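# Swap steel cups between right fixture plug and plate

## Task

Lift the steel cup that sits on the fixture at the robot's right side, set it upside down on the plate so that its entire rim touches the plate, then take either of the two free steel cups and lower it over that same fixture's plug until it is fully seated; finish with both grippers released from the cups.

## Robot and tools

Robot: two arms, left_arm and right_arm, each with a parallel two-finger gripper. The names are just labels and do not match image sides. Knocking anything off the table counts as failure, and the arms must not collide or push hard against each other. Loose objects may be nudged and held parts may be jerked briefly by outside forces.

Scene frame (used in every result): origin on the tabletop midway between the arms, +z up, +x out across the table, left_arm toward +y. Each state line gives, per arm, end_effector_position in metres and end_effector_quat_wxyz. This point lies between the finger pads, roughly 1 cm short of the tips; printed positions get less accurate at long reach. Gripper axes: fingers extend along the gripper's +z, and they close and open along its y.

The row: every motion command uses one row of 14 numbers, each in [-1, 1], always covering both arms even if one stays still. Order: left_arm dx, dy, dz, rx, ry, rz, opening, then right_arm dx, dy, dz, rx, ry, rz, opening. The first six per arm are an offset, not a pose: a change relative to that gripper's measured pose, expressed in the gripper's own axes. Scale: 1.0 equals 0.6 m of travel or 180 degrees; rx, ry, rz form a single rotation vector. Opening is absolute: +1 fully open (0.094 m), -1 closed. A row may carry 12 extra numbers in [0, 1], the per-joint stiffness multipliers (left_arm's six joints, then right_arm's six, base to wrist); they stay in force until replaced.

execute_actions(actions): a list of actions run one after another. Each action is a table of at most 15 rows, one per 1/30 s control step; if fewer rows are given, the last repeats for the remaining steps. All rows of an action are offsets from the gripper pose at that action's start (for a call's first action, the last pose reported in this scene), not from the previous row. An empty list only returns the current state and images. Results of this call include step-by-step positions; HELD next to an arm means part of that arm's row was held back at that step.

move(target, speed, blocking): target is one 14-number row as above, offsets from the most recent reported pose. Each gripper travels in a straight line toward its target, all arms finishing together, in 0.5 to 10 s (longer paths are cut off at 10 s). speed is the top path speed in m/s, 0.002 to 0.5, default 0.25; turning is capped at twice that value in rad/s. Rotation goes the short way. Paths ignore obstacles and the other arm; grippers may trail, wander or overshoot the speed, notably with a near-straight arm. Faster contact and targets set deeper past the contact give harder impacts. Openings are applied as the move starts. blocking=false returns after 0.5 s while motion continues; then only wait or stop are accepted until a result reports the end. The extra move: line reports the outcome (done, off_target, moving, held, fault) and active limits: limits=paced means the sent pose got clipped; limits=held means some steps were blocked, after which the arm may suddenly go much faster. If only one arm is named, the other finished fine. Each gripper's remaining distance to its target is also listed.

wait(seconds): 0 to 10 s, arms keep their last command; returns early when a running move ends. stop(): brakes a running move (needs braking distance; fingers keep moving). zoom_image(camera, region): region [x0, y0, x1, y1] in pixels of that camera's latest image, at most 504 by 504; cameras cam_head_left, cam_head_right, cam_high, cam_low, cam_left_wrist, cam_right_wrist, all 504x504. finished_scene(scene): give the current scene's number; it is final and reports success, so only call it once the cups are in place and released.

Controller behaviour: per step, the commanded pose is limited to 70 mm and 16 degrees from the measured pose, then reached by damped inverse kinematics, position favoured over orientation. Large offsets therefore need several actions; after an action the arm goes no further than its last clipped pose. Hand target lines show where each arm is now being driven. Arms usually end a centimetre or more low; zero offsets let them sag further, so to hold an arm, send the correction back to its desired pose first, then zeros, raising the aim if it still droops. A pose unreachable line names an arm whose command was altered or blocked by the clearance check. Joint limits (rad): waist -2.618 to 3.054, shoulder 0 to 3.142, elbow 0 to 3.142, wrist pitch -1.571 to 1.571, wrist yaw -1.571 to 1.571, wrist roll -2.094 to 2.094; elbows stop just before straight.

Gripping: grip_measured uses the same scale as opening. To hold a cup, command roughly 0.03 below grip_measured (smaller gaps grip more gently). Pad force tops out near 50 to 62 N, less on thin parts, with a brief spike at first touch. Readings may be off by about 1 mm per gripper, consistently.

Hazards: holding loads heats motors; MOTOR HOT appears from 75 °C, 90 °C pauses that arm for 10 s, 100 °C drops the arm. These and other stops appear as FAULT or OVER-TEMPERATURE FAULT lines. Avoid drops, slips, slamming and hard pushes; move smoothly and finish promptly, since the robot keeps holding its last command while replies are being written.

Each tool is called after "Call:" by a JSON object that holds its "op" and its "data".

## Session

Call:
{"op": "execute_actions", "data": {"actions": []}}

Scene clock: 0.00 s.
left_arm: end_effector_position=(+0.1874, +0.4553, +0.1382) grip_measured=+1.000 end_effector_quat_wxyz=(-0.212, +0.590, +0.662, +0.411) | right_arm: end_effector_position=(+0.5368, -0.2583, +0.3518) grip_measured=+1.000 end_effector_quat_wxyz=(+0.671, +0.191, +0.668, -0.259)
Joint positions: left_arm=[ 0.377  0.995  0.584 -0.53  -0.784  2.004  0.094] | right_arm=[ 0.272  1.814  1.434  0.461  1.125 -0.163  0.094]
Joint velocities: left_arm=[-0.012 -0.002  0.007 -0.037 -0.022 -0.007  0.   ] | right_arm=[-0.007 -0.002  0.002 -0.066 -0.037  0.007  0.   ]
Hand target (left_arm): +0.189, +0.456, +0.144; -0.210, +0.584, +0.663, +0.418
Hand target (right_arm): +0.534, -0.260, +0.366; +0.680, +0.200, +0.659, -0.250
Joint stiffness scale: left_arm=[1. 1. 1. 1. 1. 1.] | right_arm=[1. 1. 1. 1. 1. 1.]

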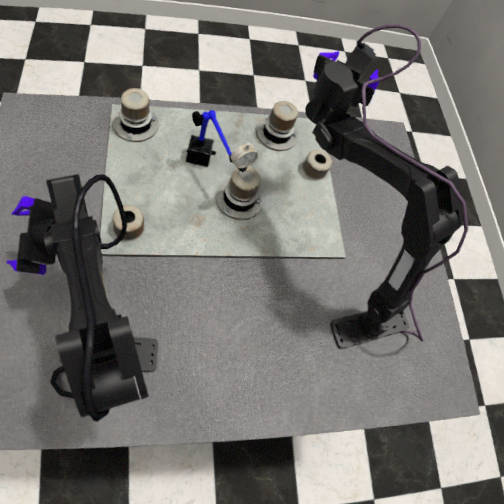

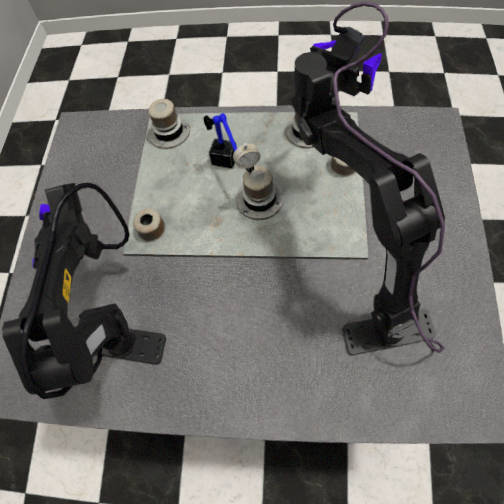

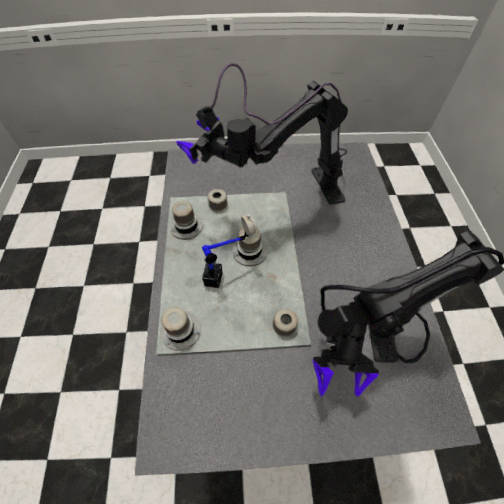

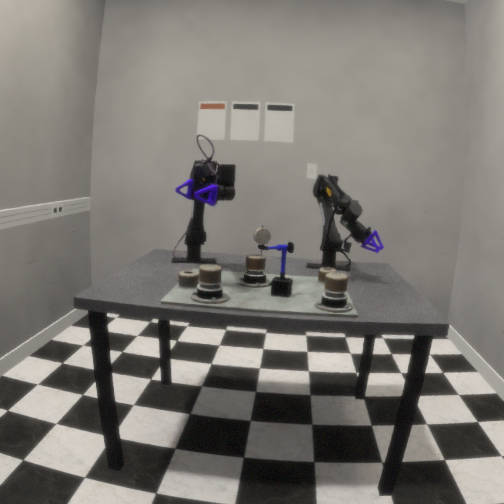

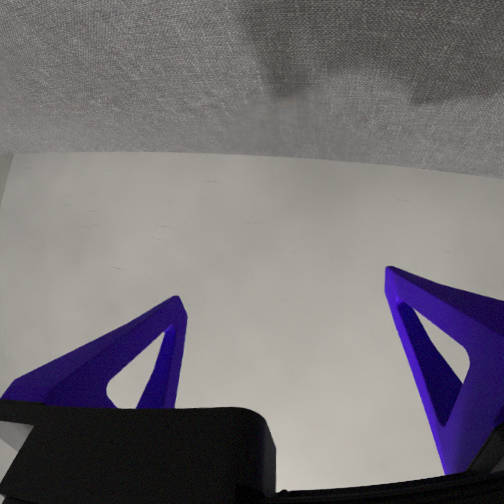

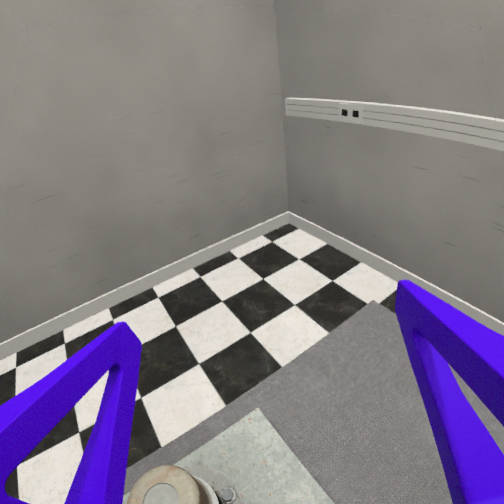

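Call:
{"op": "zoom_image", "data": {"camera": "cam_head_left", "region": [200, 60, 380, 270]}}

Call:
{"op": "zoom_image", "data": {"camera": "cam_high", "region": [150, 170, 310, 280]}}

Call:
{"op": "zoom_image", "data": {"camera": "cam_low", "region": [150, 220, 370, 330]}}

Region (200, 60, 380, 270) of cam_head_left's 504x504 image, scaled by 2.400, with more detail than that image has; it fills the left 432 columns of this view, and the rest is white.

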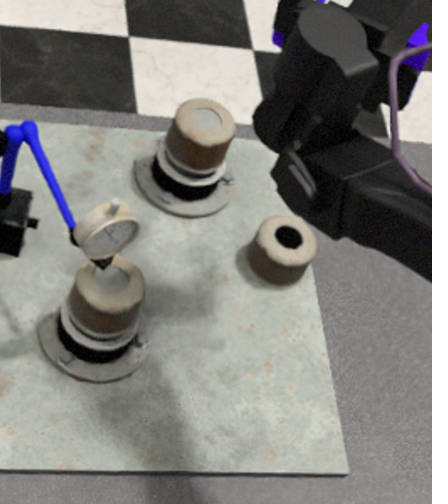

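Region (150, 170, 310, 280) of cam_high's 504x504 image, scaled by 3.150, with more detail than that image has; it fills the top 346 rows of this view, and the rest is white.

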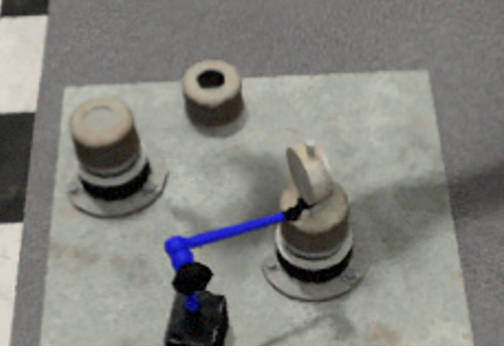

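Region (150, 220, 370, 330) of cam_low's 504x504 image, scaled by 2.291, with more detail than that image has.

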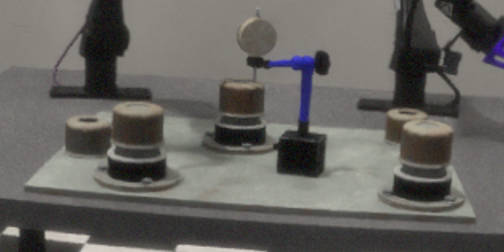

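Call:
{"op": "move", "data": {"target": [0.0075,0.0054,-0.0041,-0.0026,0.0032,-0.0044,1,0.2502,0.2236,-0.016,-0.2949,0.2251,-0.0857,1], "speed": 0.4}}

Scene clock: 47.77 s.
left_arm: end_effector_position=(+0.1874, +0.4553, +0.1382) grip_measured=+1.000 end_effector_quat_wxyz=(-0.212, +0.590, +0.662, +0.411) | right_arm: end_effector_position=(+0.6012, -0.1571, +0.1707) grip_measured=+1.000 end_effector_quat_wxyz=(+0.369, -0.139, +0.918, +0.051)
Joint positions: left_arm=[ 0.377  0.995  0.584 -0.53  -0.784  2.004  0.094] | right_arm=[ 0.107  2.17   1.984 -0.622  0.02   0.007  0.094]
Joint velocities: left_arm=[-0.012 -0.002 -0.022 -0.007 -0.037  0.066  0.   ] | right_arm=[ 0.002 -0.007  0.007 -0.037 -0.022 -0.022  0.   ]
Hand target (left_arm): +0.189, +0.456, +0.144; -0.210, +0.584, +0.664, +0.418
Hand target (right_arm): +0.606, -0.160, +0.190; +0.386, -0.138, +0.910, +0.054
Off the commanded pose (left_arm): 0.006 m, 1 deg.
Off the commanded pose (right_arm): 0.020 m, 2 deg.
Joint stiffness scale: left_arm=[1. 1. 1. 1. 1. 1.] | right_arm=[1. 1. 1. 1. 1. 1.]
move: off_target (right_arm)

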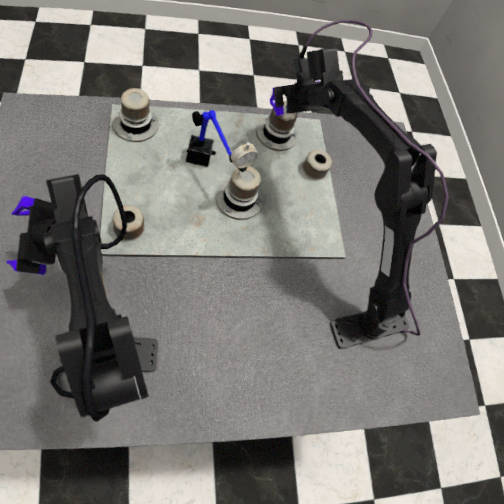

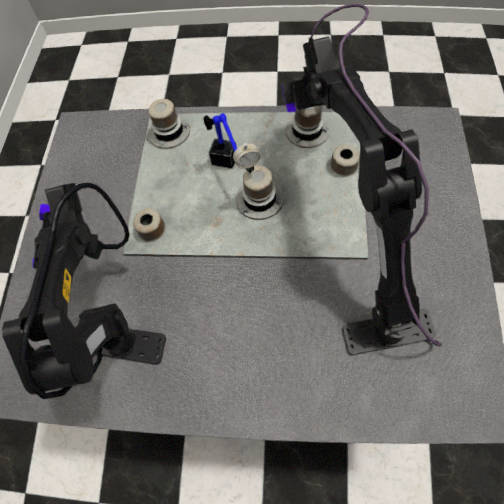

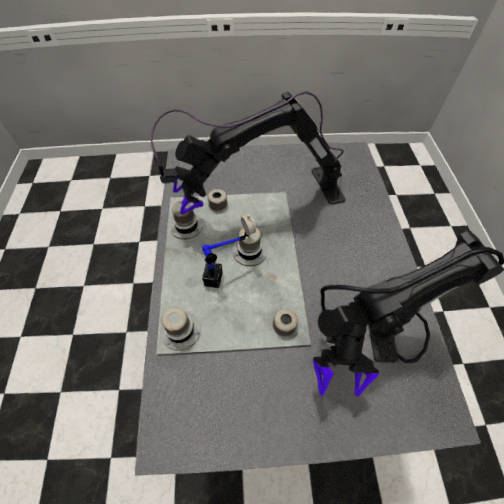

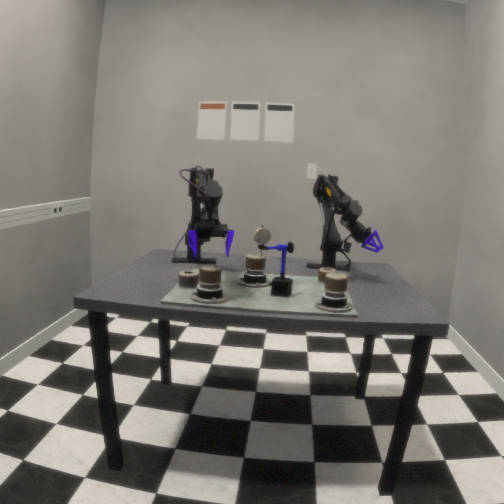

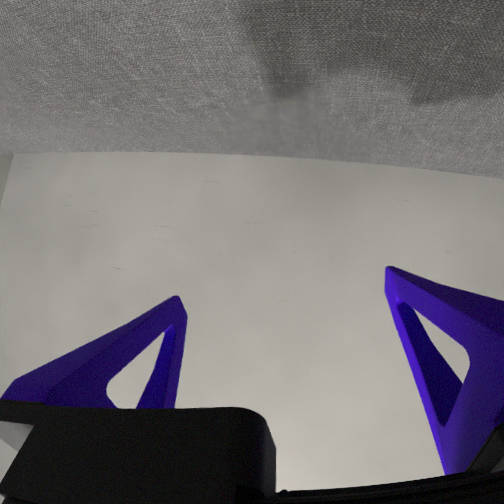

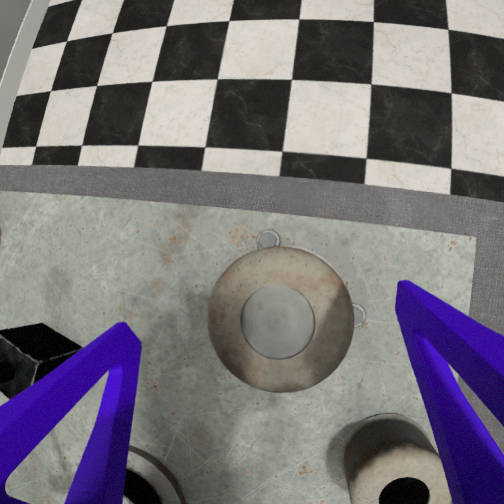

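Call:
{"op": "move", "data": {"target": [0.0075,0.0054,-0.0041,-0.0026,0.0032,-0.0044,1,0.0508,-0.0131,0.0617,0.002,-0.013,0.003,1], "speed": 0.15}}

Scene clock: 64.40 s.
left_arm: end_effector_position=(+0.1875, +0.4553, +0.1382) grip_measured=+1.000 end_effector_quat_wxyz=(-0.212, +0.590, +0.662, +0.411) | right_arm: end_effector_position=(+0.6003, -0.1571, +0.1136) grip_measured=+1.000 end_effector_quat_wxyz=(+0.373, -0.139, +0.916, +0.052)
Joint positions: left_arm=[ 0.377  0.995  0.584 -0.53  -0.783  2.004  0.094] | right_arm=[ 0.107  2.174  1.757 -0.38   0.018  0.007  0.094]
Joint velocities: left_arm=[-0.012 -0.017  0.007 -0.022 -0.037  0.081  0.   ] | right_arm=[-0.017 -0.017  0.002  0.022 -0.037  0.037  0.   ]
Hand target (left_arm): +0.189, +0.456, +0.144; -0.210, +0.584, +0.664, +0.418
Hand target (right_arm): +0.606, -0.164, +0.123; +0.388, -0.132, +0.911, +0.052
Off the commanded pose (left_arm): 0.006 m, 1 deg.
Off the commanded pose (right_arm): 0.013 m, 2 deg.
Joint stiffness scale: left_arm=[1. 1. 1. 1. 1. 1.] | right_arm=[1. 1. 1. 1. 1. 1.]
move: off_target (right_arm)

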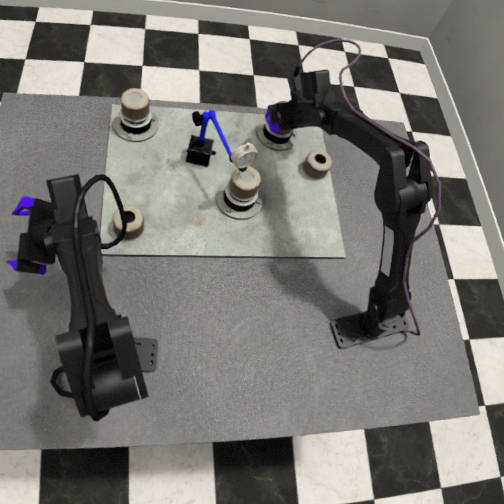

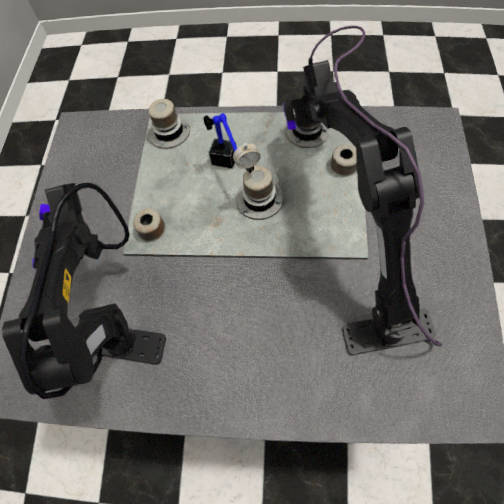

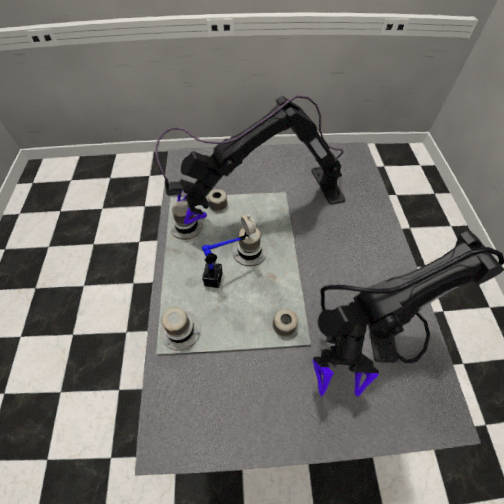

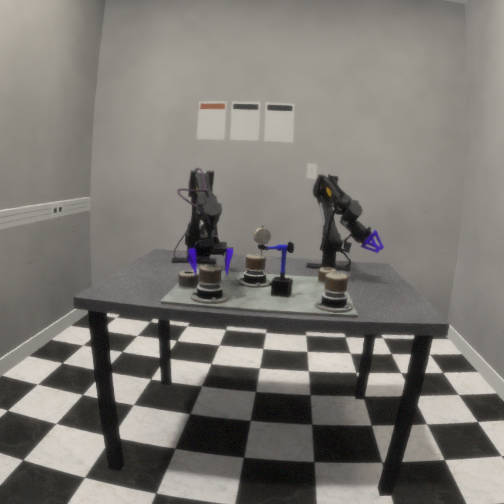

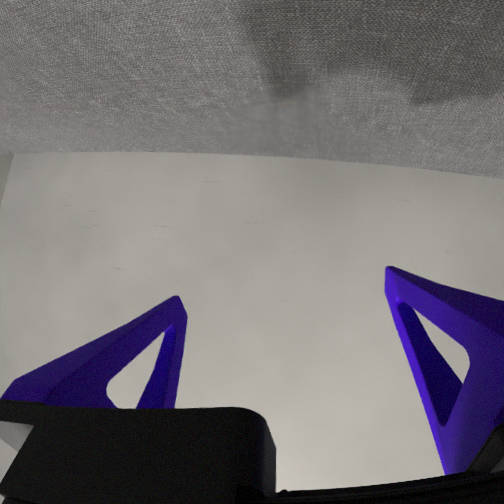

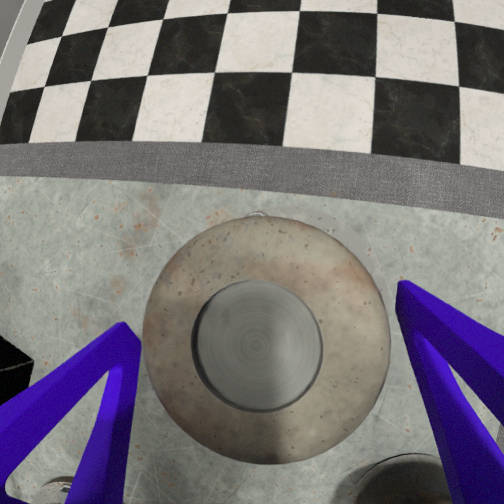

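Call:
{"op": "execute_actions", "data": {"actions": [[[0.0075,0.0054,-0.0041,-0.0026,0.0032,-0.0044,1,-0.0152,-0.0152,-0.0044,0.003,-0.0102,0.0035,0.96],[0.0075,0.0054,-0.0041,-0.0026,0.0032,-0.0044,1,-0.0143,-0.016,-0.0028,0.0033,-0.01,0.0038,0.92],[0.0075,0.0054,-0.0041,-0.0026,0.0032,-0.0044,1,-0.0135,-0.0168,-0.0013,0.0036,-0.0098,0.004,0.88],[0.0075,0.0054,-0.0041,-0.0026,0.0032,-0.0044,1,-0.0127,-0.0175,0.0002,0.0039,-0.0096,0.0042,0.84],[0.0075,0.0054,-0.0041,-0.0026,0.0032,-0.0044,1,-0.0119,-0.018,0.0017,0.0042,-0.0094,0.0044,0.8],[0.0075,0.0054,-0.0041,-0.0026,0.0032,-0.0044,1,-0.0111,-0.0185,0.0032,0.0044,-0.0092,0.0046,0.76],[0.0075,0.0054,-0.0041,-0.0026,0.0032,-0.0044,1,-0.0103,-0.019,0.0047,0.0044,-0.009,0.0046,0.72]]]}}

Scene clock: 76.57 s.
left_arm: end_effector_position=(+0.1875, +0.4553, +0.1382) grip_measured=+1.000 end_effector_quat_wxyz=(-0.212, +0.590, +0.662, +0.411) | right_arm: end_effector_position=(+0.6043, -0.1615, +0.1080) grip_measured=+0.723 end_effector_quat_wxyz=(+0.374, -0.135, +0.916, +0.050)
Joint positions: left_arm=[ 0.377  0.995  0.584 -0.53  -0.783  2.004  0.094] | right_arm=[ 0.098  2.189  1.757 -0.366  0.018  0.007  0.081]
Joint velocities: left_arm=[-0.012 -0.027 -0.012 -0.007 -0.007 -0.066  0.   ] | right_arm=[ 0.002  0.007  0.012 -0.037  0.007  0.037  0.   ]
Hand target (left_arm): +0.189, +0.456, +0.144; -0.210, +0.584, +0.664, +0.418
Hand target (right_arm): +0.609, -0.166, +0.116; +0.387, -0.129, +0.912, +0.050
Off the commanded pose (left_arm): 0.006 m, 1 deg.
Off the commanded pose (right_arm): 0.011 m, 2 deg.
Joint stiffness scale: left_arm=[1. 1. 1. 1. 1. 1.] | right_arm=[1. 1. 1. 1. 1. 1.]
Step readings (end_effector_position):
0: left_arm (+0.1875, +0.4553, +0.1382) | right_arm (+0.6005, -0.1570, +0.1138)
1: left_arm (+0.1875, +0.4553, +0.1382) | right_arm (+0.6005, -0.1570, +0.1138)
2: left_arm (+0.1875, +0.4553, +0.1382) | right_arm (+0.6008, -0.1571, +0.1140)
4: left_arm (+0.1875, +0.4553, +0.1382) | right_arm (+0.6015, -0.1579, +0.1144)
8: left_arm (+0.1875, +0.4553, +0.1382) | right_arm (+0.6037, -0.1605, +0.1139)
15: end_effector_position above

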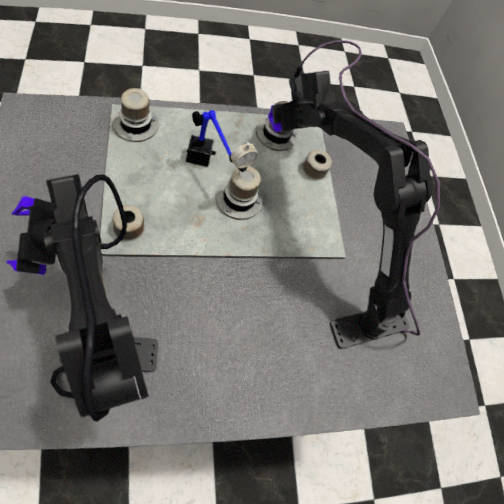

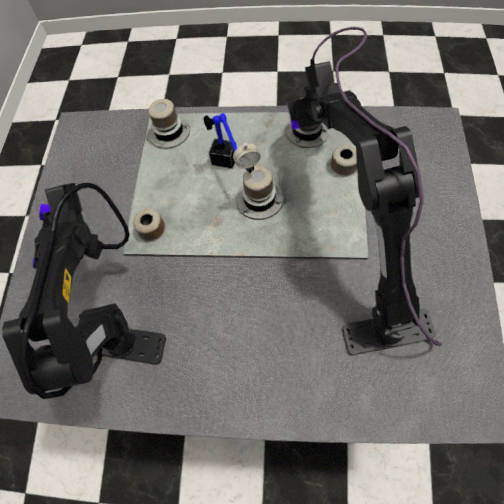

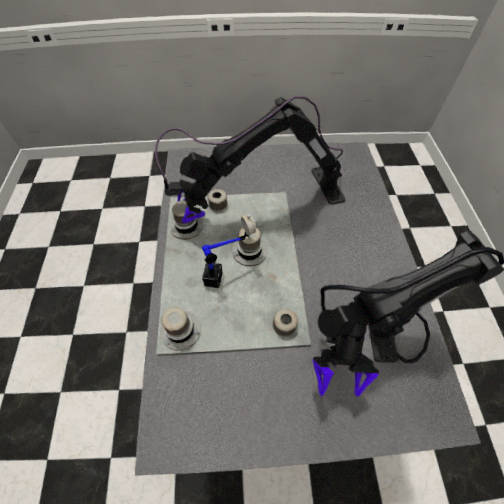

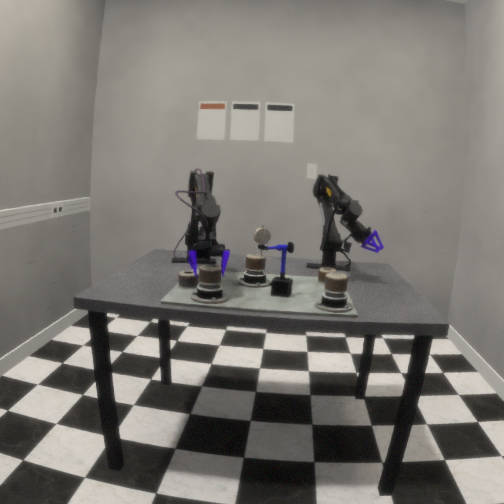

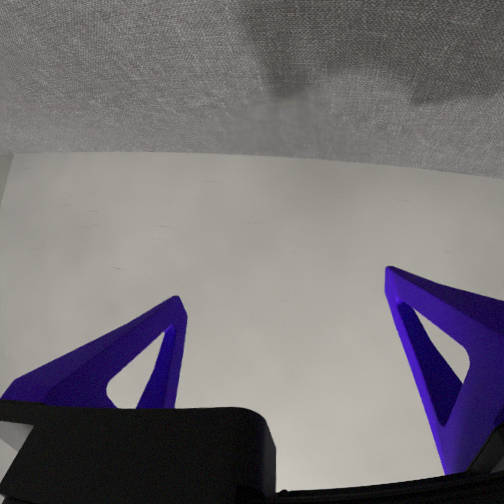

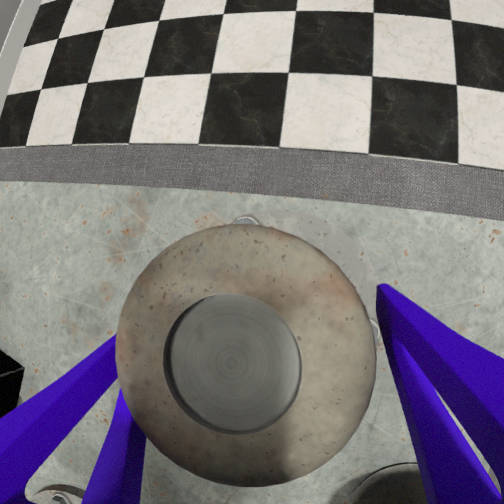

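Call:
{"op": "execute_actions", "data": {"actions": [[[0.0075,0.0054,-0.0041,-0.0026,0.0032,-0.0044,1,-0.0143,-0.008,-0.0047,0.002,-0.009,0.002,0.67],[0.0075,0.0054,-0.0041,-0.0026,0.0032,-0.0044,1,-0.0143,-0.006,-0.0047,0.0015,-0.009,0.0015,0.62],[0.0075,0.0054,-0.0041,-0.0026,0.0032,-0.0044,1,-0.0143,-0.004,-0.0047,0.001,-0.009,0.001,0.58],[0.0075,0.0054,-0.0041,-0.0026,0.0032,-0.0044,1,-0.0143,-0.002,-0.0047,0.0005,-0.009,0.0005,0.55],[0.0075,0.0054,-0.0041,-0.0026,0.0032,-0.0044,1,-0.0143,0,-0.0047,0,-0.009,0,0.525],[0.0075,0.0054,-0.0041,-0.0026,0.0032,-0.0044,1,-0.0143,0.001,-0.0047,0,-0.009,0,0.505],[0.0075,0.0054,-0.0041,-0.0026,0.0032,-0.0044,1,-0.0143,0.001,-0.0047,0,-0.009,0,0.49],[0.0075,0.0054,-0.0041,-0.0026,0.0032,-0.0044,1,-0.0143,0.001,-0.0047,0,-0.009,0,0.475],[0.0075,0.0054,-0.0041,-0.0026,0.0032,-0.0044,1,-0.0143,0.001,-0.0047,0,-0.009,0,0.46],[0.0075,0.0054,-0.0041,-0.0026,0.0032,-0.0044,1,-0.0143,0.001,-0.0047,0,-0.009,0,0.445],[0.0075,0.0054,-0.0041,-0.0026,0.0032,-0.0044,1,-0.0143,0.001,-0.0047,0,-0.009,0,0.43],[0.0075,0.0054,-0.0041,-0.0026,0.0032,-0.0044,1,-0.0143,0.001,-0.0047,0,-0.009,0,0.42]]]}}

Scene clock: 88.33 s.
left_arm: end_effector_position=(+0.1875, +0.4553, +0.1382) grip_measured=+1.000 end_effector_quat_wxyz=(-0.212, +0.590, +0.662, +0.411) | right_arm: end_effector_position=(+0.6042, -0.1602, +0.1083) grip_measured=+0.466 end_effector_quat_wxyz=(+0.374, -0.136, +0.916, +0.054)
Joint positions: left_arm=[ 0.377  0.995  0.584 -0.53  -0.783  2.004  0.094] | right_arm=[ 0.098  2.189  1.757 -0.364  0.011  0.007  0.069]
Joint velocities: left_arm=[-0.007 -0.002 -0.027 -0.022 -0.037 -0.037  0.   ] | right_arm=[ 0.007 -0.007 -0.012 -0.007 -0.007 -0.095 -0.001]
Hand target (left_arm): +0.189, +0.456, +0.144; -0.210, +0.584, +0.664, +0.418
Hand target (right_arm): +0.608, -0.160, +0.116; +0.387, -0.134, +0.911, +0.052
Off the commanded pose (left_arm): 0.006 m, 1 deg.
Off the commanded pose (right_arm): 0.009 m, 2 deg.
Joint stiffness scale: left_arm=[1. 1. 1. 1. 1. 1.] | right_arm=[1. 1. 1. 1. 1. 1.]
Step readings (end_effector_position):
0: left_arm (+0.1875, +0.4553, +0.1382) | right_arm (+0.6045, -0.1614, +0.1082)
1: left_arm (+0.1875, +0.4553, +0.1382) | right_arm (+0.6045, -0.1614, +0.1082)
2: left_arm (+0.1875, +0.4553, +0.1382) | right_arm (+0.6045, -0.1614, +0.1082)
4: left_arm (+0.1875, +0.4553, +0.1382) | right_arm (+0.6045, -0.1614, +0.1082)
8: left_arm (+0.1875, +0.4553, +0.1382) | right_arm (+0.6042, -0.1604, +0.1083)
15: end_effector_position above

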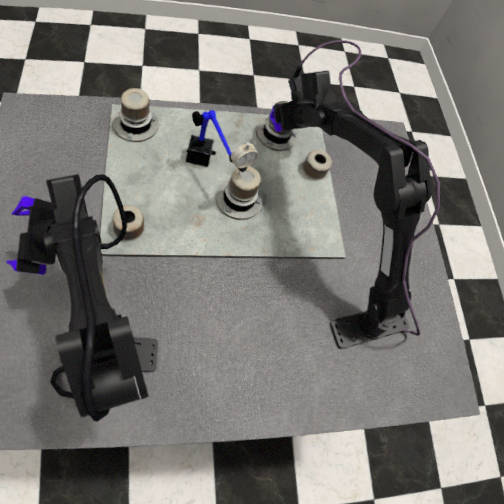

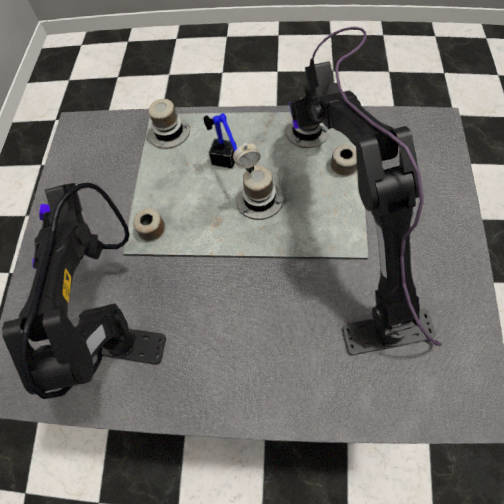

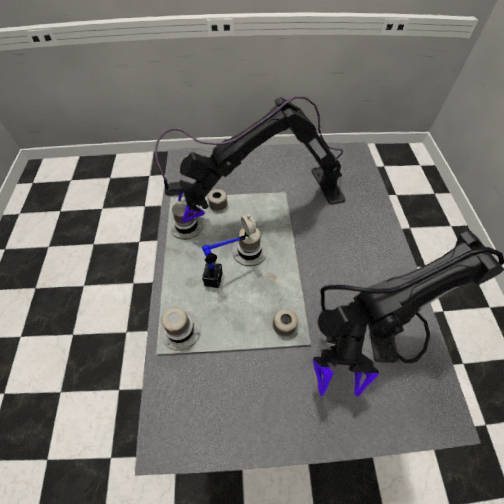

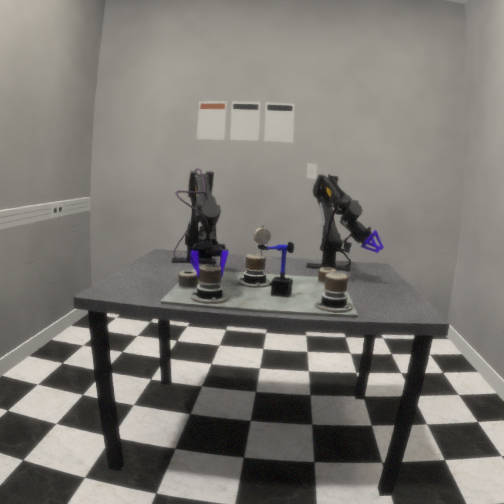

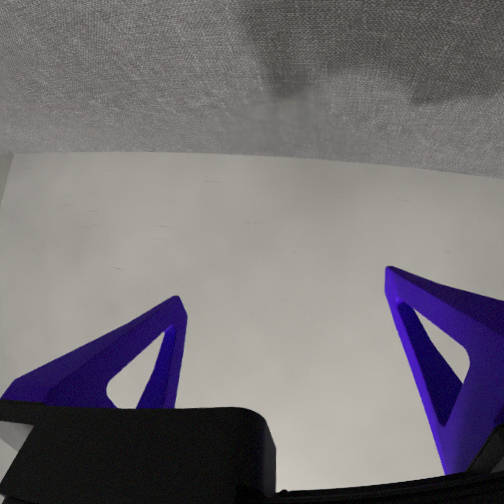

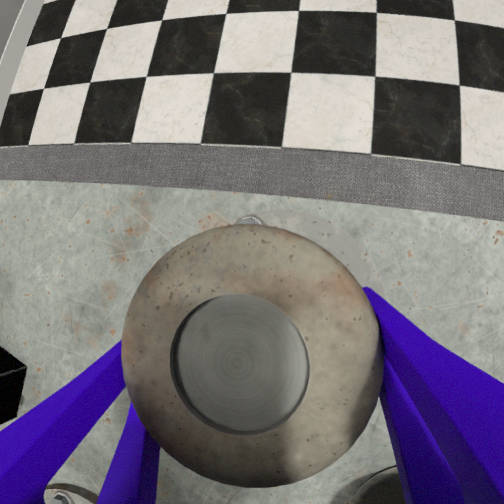

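Call:
{"op": "execute_actions", "data": {"actions": [[[0.0075,0.0054,-0.0041,-0.0026,0.0032,-0.0044,1,-0.0216,0,-0.0092,0,-0.0124,0,0.42],[0.0075,0.0054,-0.0041,-0.0026,0.0032,-0.0044,1,-0.0289,0,-0.0137,0,-0.0158,0,0.42],[0.0075,0.0054,-0.0041,-0.0026,0.0032,-0.0044,1,-0.0362,0,-0.0182,0,-0.0191,0,0.42],[0.0075,0.0054,-0.0041,-0.0026,0.0032,-0.0044,1,-0.0435,0,-0.0228,0,-0.0225,0,0.42],[0.0075,0.0054,-0.0041,-0.0026,0.0032,-0.0044,1,-0.0507,0,-0.0273,0,-0.0259,0,0.42],[0.0075,0.0054,-0.0041,-0.0026,0.0032,-0.0044,1,-0.058,0,-0.0318,0,-0.0293,0,0.42],[0.0075,0.0054,-0.0041,-0.0026,0.0032,-0.0044,1,-0.0653,0,-0.0363,0,-0.0326,0,0.42],[0.0075,0.0054,-0.0041,-0.0026,0.0032,-0.0044,1,-0.0726,0,-0.0408,0,-0.036,0,0.42],[0.0075,0.0054,-0.0041,-0.0026,0.0032,-0.0044,1,-0.0749,0,-0.0432,0,-0.036,0,0.42],[0.0075,0.0054,-0.0041,-0.0026,0.0032,-0.0044,1,-0.0773,0,-0.0456,0,-0.036,0,0.42],[0.0075,0.0054,-0.0041,-0.0026,0.0032,-0.0044,1,-0.0796,0,-0.048,0,-0.036,0,0.42],[0.0075,0.0054,-0.0041,-0.0026,0.0032,-0.0044,1,-0.0819,0,-0.0503,0,-0.036,0,0.42],[0.0075,0.0054,-0.0041,-0.0026,0.0032,-0.0044,1,-0.0843,0,-0.0527,0,-0.036,0,0.42],[0.0075,0.0054,-0.0041,-0.0026,0.0032,-0.0044,1,-0.0866,0,-0.0551,0,-0.036,0,0.42],[0.0075,0.0054,-0.0041,-0.0026,0.0032,-0.0044,1,-0.0889,0,-0.0575,0,-0.036,0,0.42]]]}}

Scene clock: 114.87 s.
left_arm: end_effector_position=(+0.1875, +0.4553, +0.1382) grip_measured=+1.000 end_effector_quat_wxyz=(-0.212, +0.590, +0.662, +0.411) | right_arm: end_effector_position=(+0.6042, -0.1599, +0.1127) grip_measured=+0.466 end_effector_quat_wxyz=(+0.373, -0.136, +0.916, +0.054)
Joint positions: left_arm=[ 0.377  0.995  0.584 -0.53  -0.783  2.004  0.094] | right_arm=[ 0.098  2.187  1.775 -0.386  0.01   0.007  0.069]
Joint velocities: left_arm=[-0.012  0.012 -0.017 -0.051  0.037 -0.037  0.   ] | right_arm=[ 0.007 -0.007  0.183 -0.212  0.022 -0.022 -0.   ]
Hand target (left_arm): +0.189, +0.456, +0.144; -0.210, +0.584, +0.664, +0.418
Hand target (right_arm): +0.615, -0.157, +0.170; +0.426, -0.132, +0.893, +0.061
Off the commanded pose (left_arm): 0.006 m, 1 deg.
Off the commanded pose (right_arm): 0.059 m, 7 deg.
Joint stiffness scale: left_arm=[1. 1. 1. 1. 1. 1.] | right_arm=[1. 1. 1. 1. 1. 1.]
Step readings (end_effector_position):
0: left_arm (+0.1875, +0.4553, +0.1382) | right_arm (+0.6042, -0.1602, +0.1083)
1: left_arm (+0.1875, +0.4553, +0.1382) | right_arm (+0.6041, -0.1602, +0.1083)
2: left_arm (+0.1875, +0.4553, +0.1382) | right_arm (+0.6041, -0.1601, +0.1083)
4: left_arm (+0.1875, +0.4553, +0.1382) | right_arm (+0.6041, -0.1601, +0.1083)
8: left_arm (+0.1875, +0.4553, +0.1382) | right_arm (+0.6042, -0.1601, +0.1088)
15: end_effector_position above

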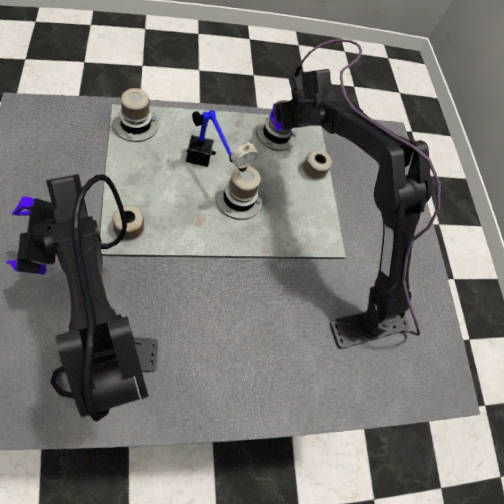

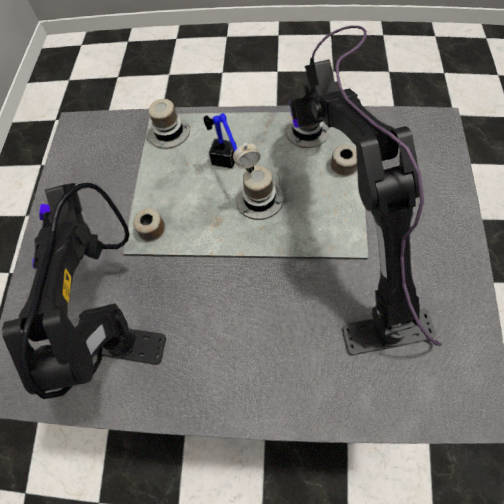

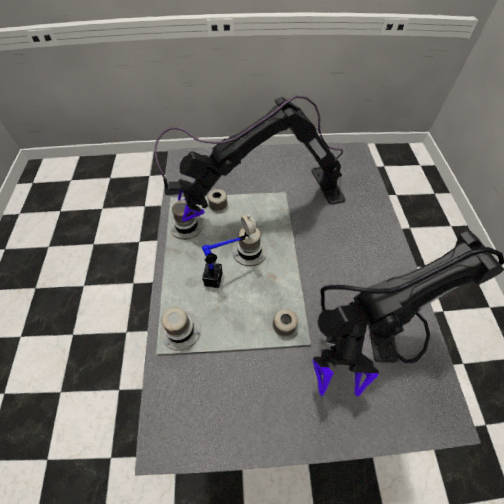

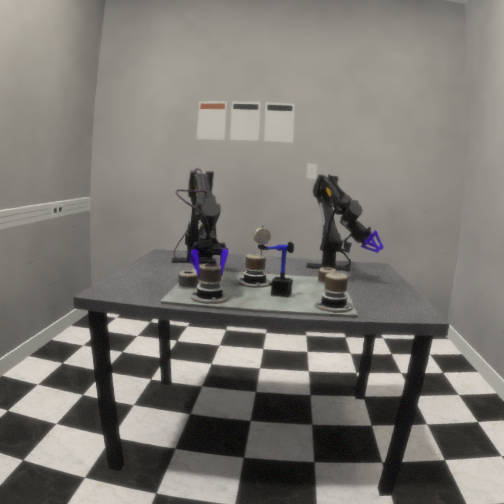

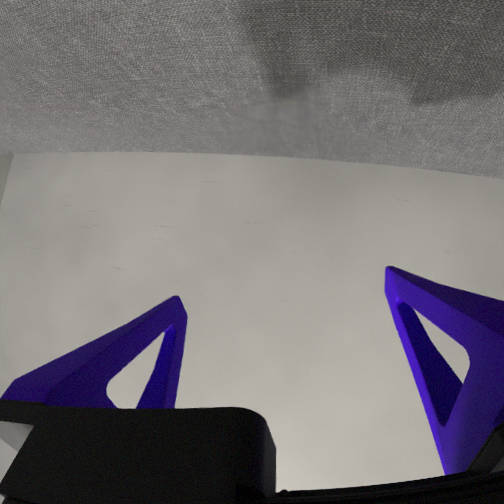

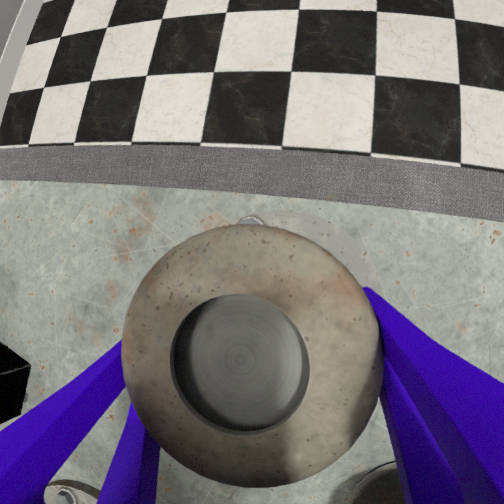

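Call:
{"op": "execute_actions", "data": {"actions": [[[0.0075,0.0054,-0.0041,-0.0026,0.0032,-0.0044,1,-0.0867,0,-0.0553,0,-0.0365,0,0.42],[0.0075,0.0054,-0.0041,-0.0026,0.0032,-0.0044,1,-0.0896,0,-0.0583,0,-0.0365,0,0.42],[0.0075,0.0054,-0.0041,-0.0026,0.0032,-0.0044,1,-0.0925,0,-0.0613,0,-0.0365,0,0.42],[0.0075,0.0054,-0.0041,-0.0026,0.0032,-0.0044,1,-0.0954,0,-0.0643,0,-0.0365,0,0.42],[0.0075,0.0054,-0.0041,-0.0026,0.0032,-0.0044,1,-0.0983,0,-0.0673,0,-0.0365,0,0.42],[0.0075,0.0054,-0.0041,-0.0026,0.0032,-0.0044,1,-0.1012,0,-0.0703,0,-0.0365,0,0.42],[0.0075,0.0054,-0.0041,-0.0026,0.0032,-0.0044,1,-0.1041,0,-0.0733,0,-0.0365,0,0.42],[0.0075,0.0054,-0.0041,-0.0026,0.0032,-0.0044,1,-0.107,0,-0.0763,0,-0.0365,0,0.42],[0.0075,0.0054,-0.0041,-0.0026,0.0032,-0.0044,1,-0.1099,0,-0.0793,0,-0.0365,0,0.42],[0.0075,0.0054,-0.0041,-0.0026,0.0032,-0.0044,1,-0.1128,0,-0.0823,0,-0.0365,0,0.42],[0.0075,0.0054,-0.0041,-0.0026,0.0032,-0.0044,1,-0.1157,0,-0.0853,0,-0.0365,0,0.42],[0.0075,0.0054,-0.0041,-0.0026,0.0032,-0.0044,1,-0.1186,0,-0.0883,0,-0.0365,0,0.42],[0.0075,0.0054,-0.0041,-0.0026,0.0032,-0.0044,1,-0.1215,0,-0.0913,0,-0.0365,0,0.42],[0.0075,0.0054,-0.0041,-0.0026,0.0032,-0.0044,1,-0.1244,0,-0.0943,0,-0.0365,0,0.42],[0.0075,0.0054,-0.0041,-0.0026,0.0032,-0.0044,1,-0.1273,0,-0.0973,0,-0.0365,0,0.42]],[[0.0075,0.0054,-0.0041,-0.0026,0.0032,-0.0044,1,-0.0855,0,-0.058,0,-0.0365,0,0.42],[0.0075,0.0054,-0.0041,-0.0026,0.0032,-0.0044,1,-0.0884,0,-0.061,0,-0.0365,0,0.42],[0.0075,0.0054,-0.0041,-0.0026,0.0032,-0.0044,1,-0.0913,0,-0.064,0,-0.0365,0,0.42],[0.0075,0.0054,-0.0041,-0.0026,0.0032,-0.0044,1,-0.0942,0,-0.067,0,-0.0365,0,0.42],[0.0075,0.0054,-0.0041,-0.0026,0.0032,-0.0044,1,-0.0971,0,-0.07,0,-0.0365,0,0.42],[0.0075,0.0054,-0.0041,-0.0026,0.0032,-0.0044,1,-0.1,0,-0.073,0,-0.0365,0,0.42],[0.0075,0.0054,-0.0041,-0.0026,0.0032,-0.0044,1,-0.1029,0,-0.076,0,-0.0365,0,0.42],[0.0075,0.0054,-0.0041,-0.0026,0.0032,-0.0044,1,-0.1058,0,-0.079,0,-0.0365,0,0.42],[0.0075,0.0054,-0.0041,-0.0026,0.0032,-0.0044,1,-0.1087,0,-0.082,0,-0.0365,0,0.42],[0.0075,0.0054,-0.0041,-0.0026,0.0032,-0.0044,1,-0.11,0,-0.085,0,-0.0365,0,0.42]]]}}

Scene clock: 129.00 s.
left_arm: end_effector_position=(+0.1875, +0.4553, +0.1382) grip_measured=+1.000 end_effector_quat_wxyz=(-0.212, +0.590, +0.662, +0.411) | right_arm: end_effector_position=(+0.6110, -0.1577, +0.2048) grip_measured=+0.466 end_effector_quat_wxyz=(+0.394, -0.135, +0.907, +0.058)
Joint positions: left_arm=[ 0.377  0.995  0.584 -0.53  -0.783  2.004  0.094] | right_arm=[ 0.098  2.179  2.096 -0.668  0.009  0.007  0.069]
Joint velocities: left_arm=[ 0.007 -0.012  0.007  0.022 -0.037  0.066  0.   ] | right_arm=[-0.007  0.007  0.056 -0.139 -0.066 -0.066 -0.002]
Hand target (left_arm): +0.189, +0.456, +0.144; -0.210, +0.584, +0.664, +0.418
Hand target (right_arm): +0.616, -0.157, +0.232; +0.421, -0.133, +0.895, +0.061
Off the commanded pose (left_arm): 0.006 m, 1 deg.
Off the commanded pose (right_arm): 0.027 m, 3 deg.
Joint stiffness scale: left_arm=[1. 1. 1. 1. 1. 1.] | right_arm=[1. 1. 1. 1. 1. 1.]
Step readings (end_effector_position; steps 1 to 15: 1st action; 16 to 30: 2nd action):
0: left_arm (+0.1875, +0.4553, +0.1382) | right_arm (+0.6038, -0.1601, +0.1196)
1: left_arm (+0.1875, +0.4553, +0.1382) | right_arm (+0.6039, -0.1600, +0.1203)
2: left_arm (+0.1875, +0.4553, +0.1382) | right_arm (+0.6039, -0.1600, +0.1211)
4: left_arm (+0.1875, +0.4553, +0.1382) | right_arm (+0.6040, -0.1599, +0.1241)
8: left_arm (+0.1875, +0.4553, +0.1382) | right_arm (+0.6042, -0.1598, +0.1323)
15: left_arm (+0.1875, +0.4553, +0.1382) | right_arm (+0.6046, -0.1597, +0.1490)
16: left_arm (+0.1875, +0.4553, +0.1382) | right_arm (+0.6052, -0.1595, +0.1527)
17: left_arm (+0.1875, +0.4553, +0.1382) | right_arm (+0.6057, -0.1593, +0.1568)
19: left_arm (+0.1875, +0.4553, +0.1382) | right_arm (+0.6073, -0.1588, +0.1661)
23: left_arm (+0.1875, +0.4553, +0.1382) | right_arm (+0.6099, -0.1580, +0.1852)
30: end_effector_position above

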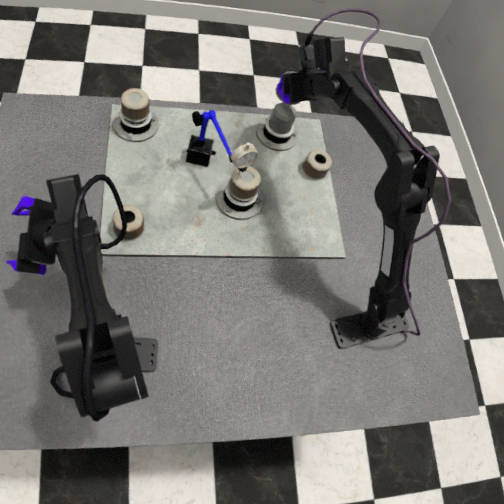

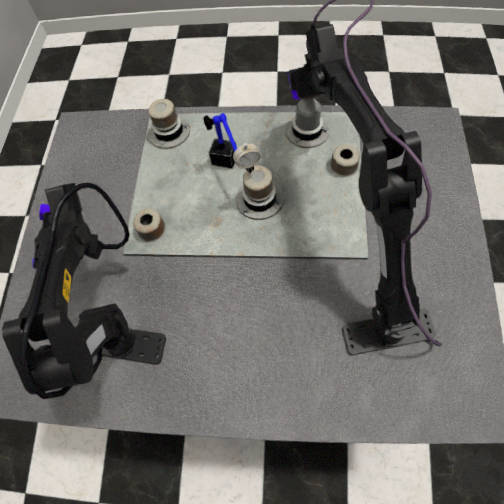

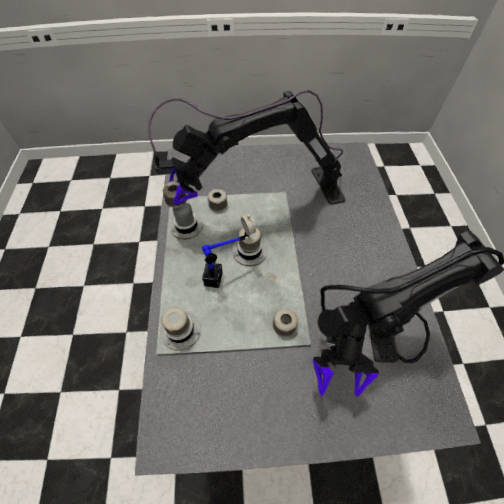

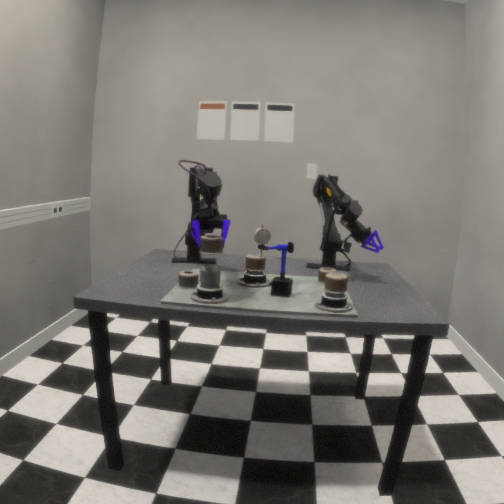

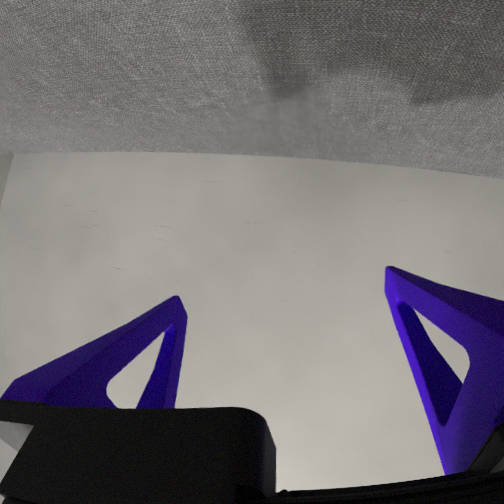

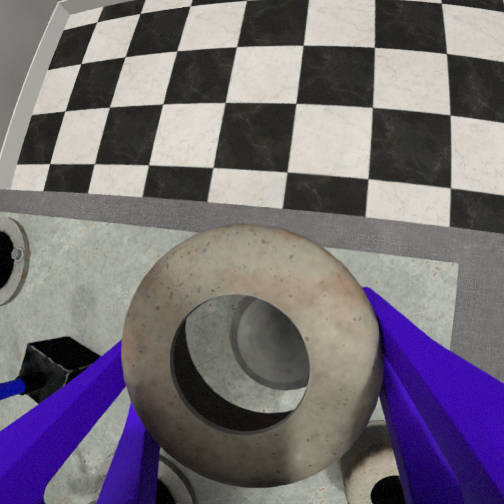

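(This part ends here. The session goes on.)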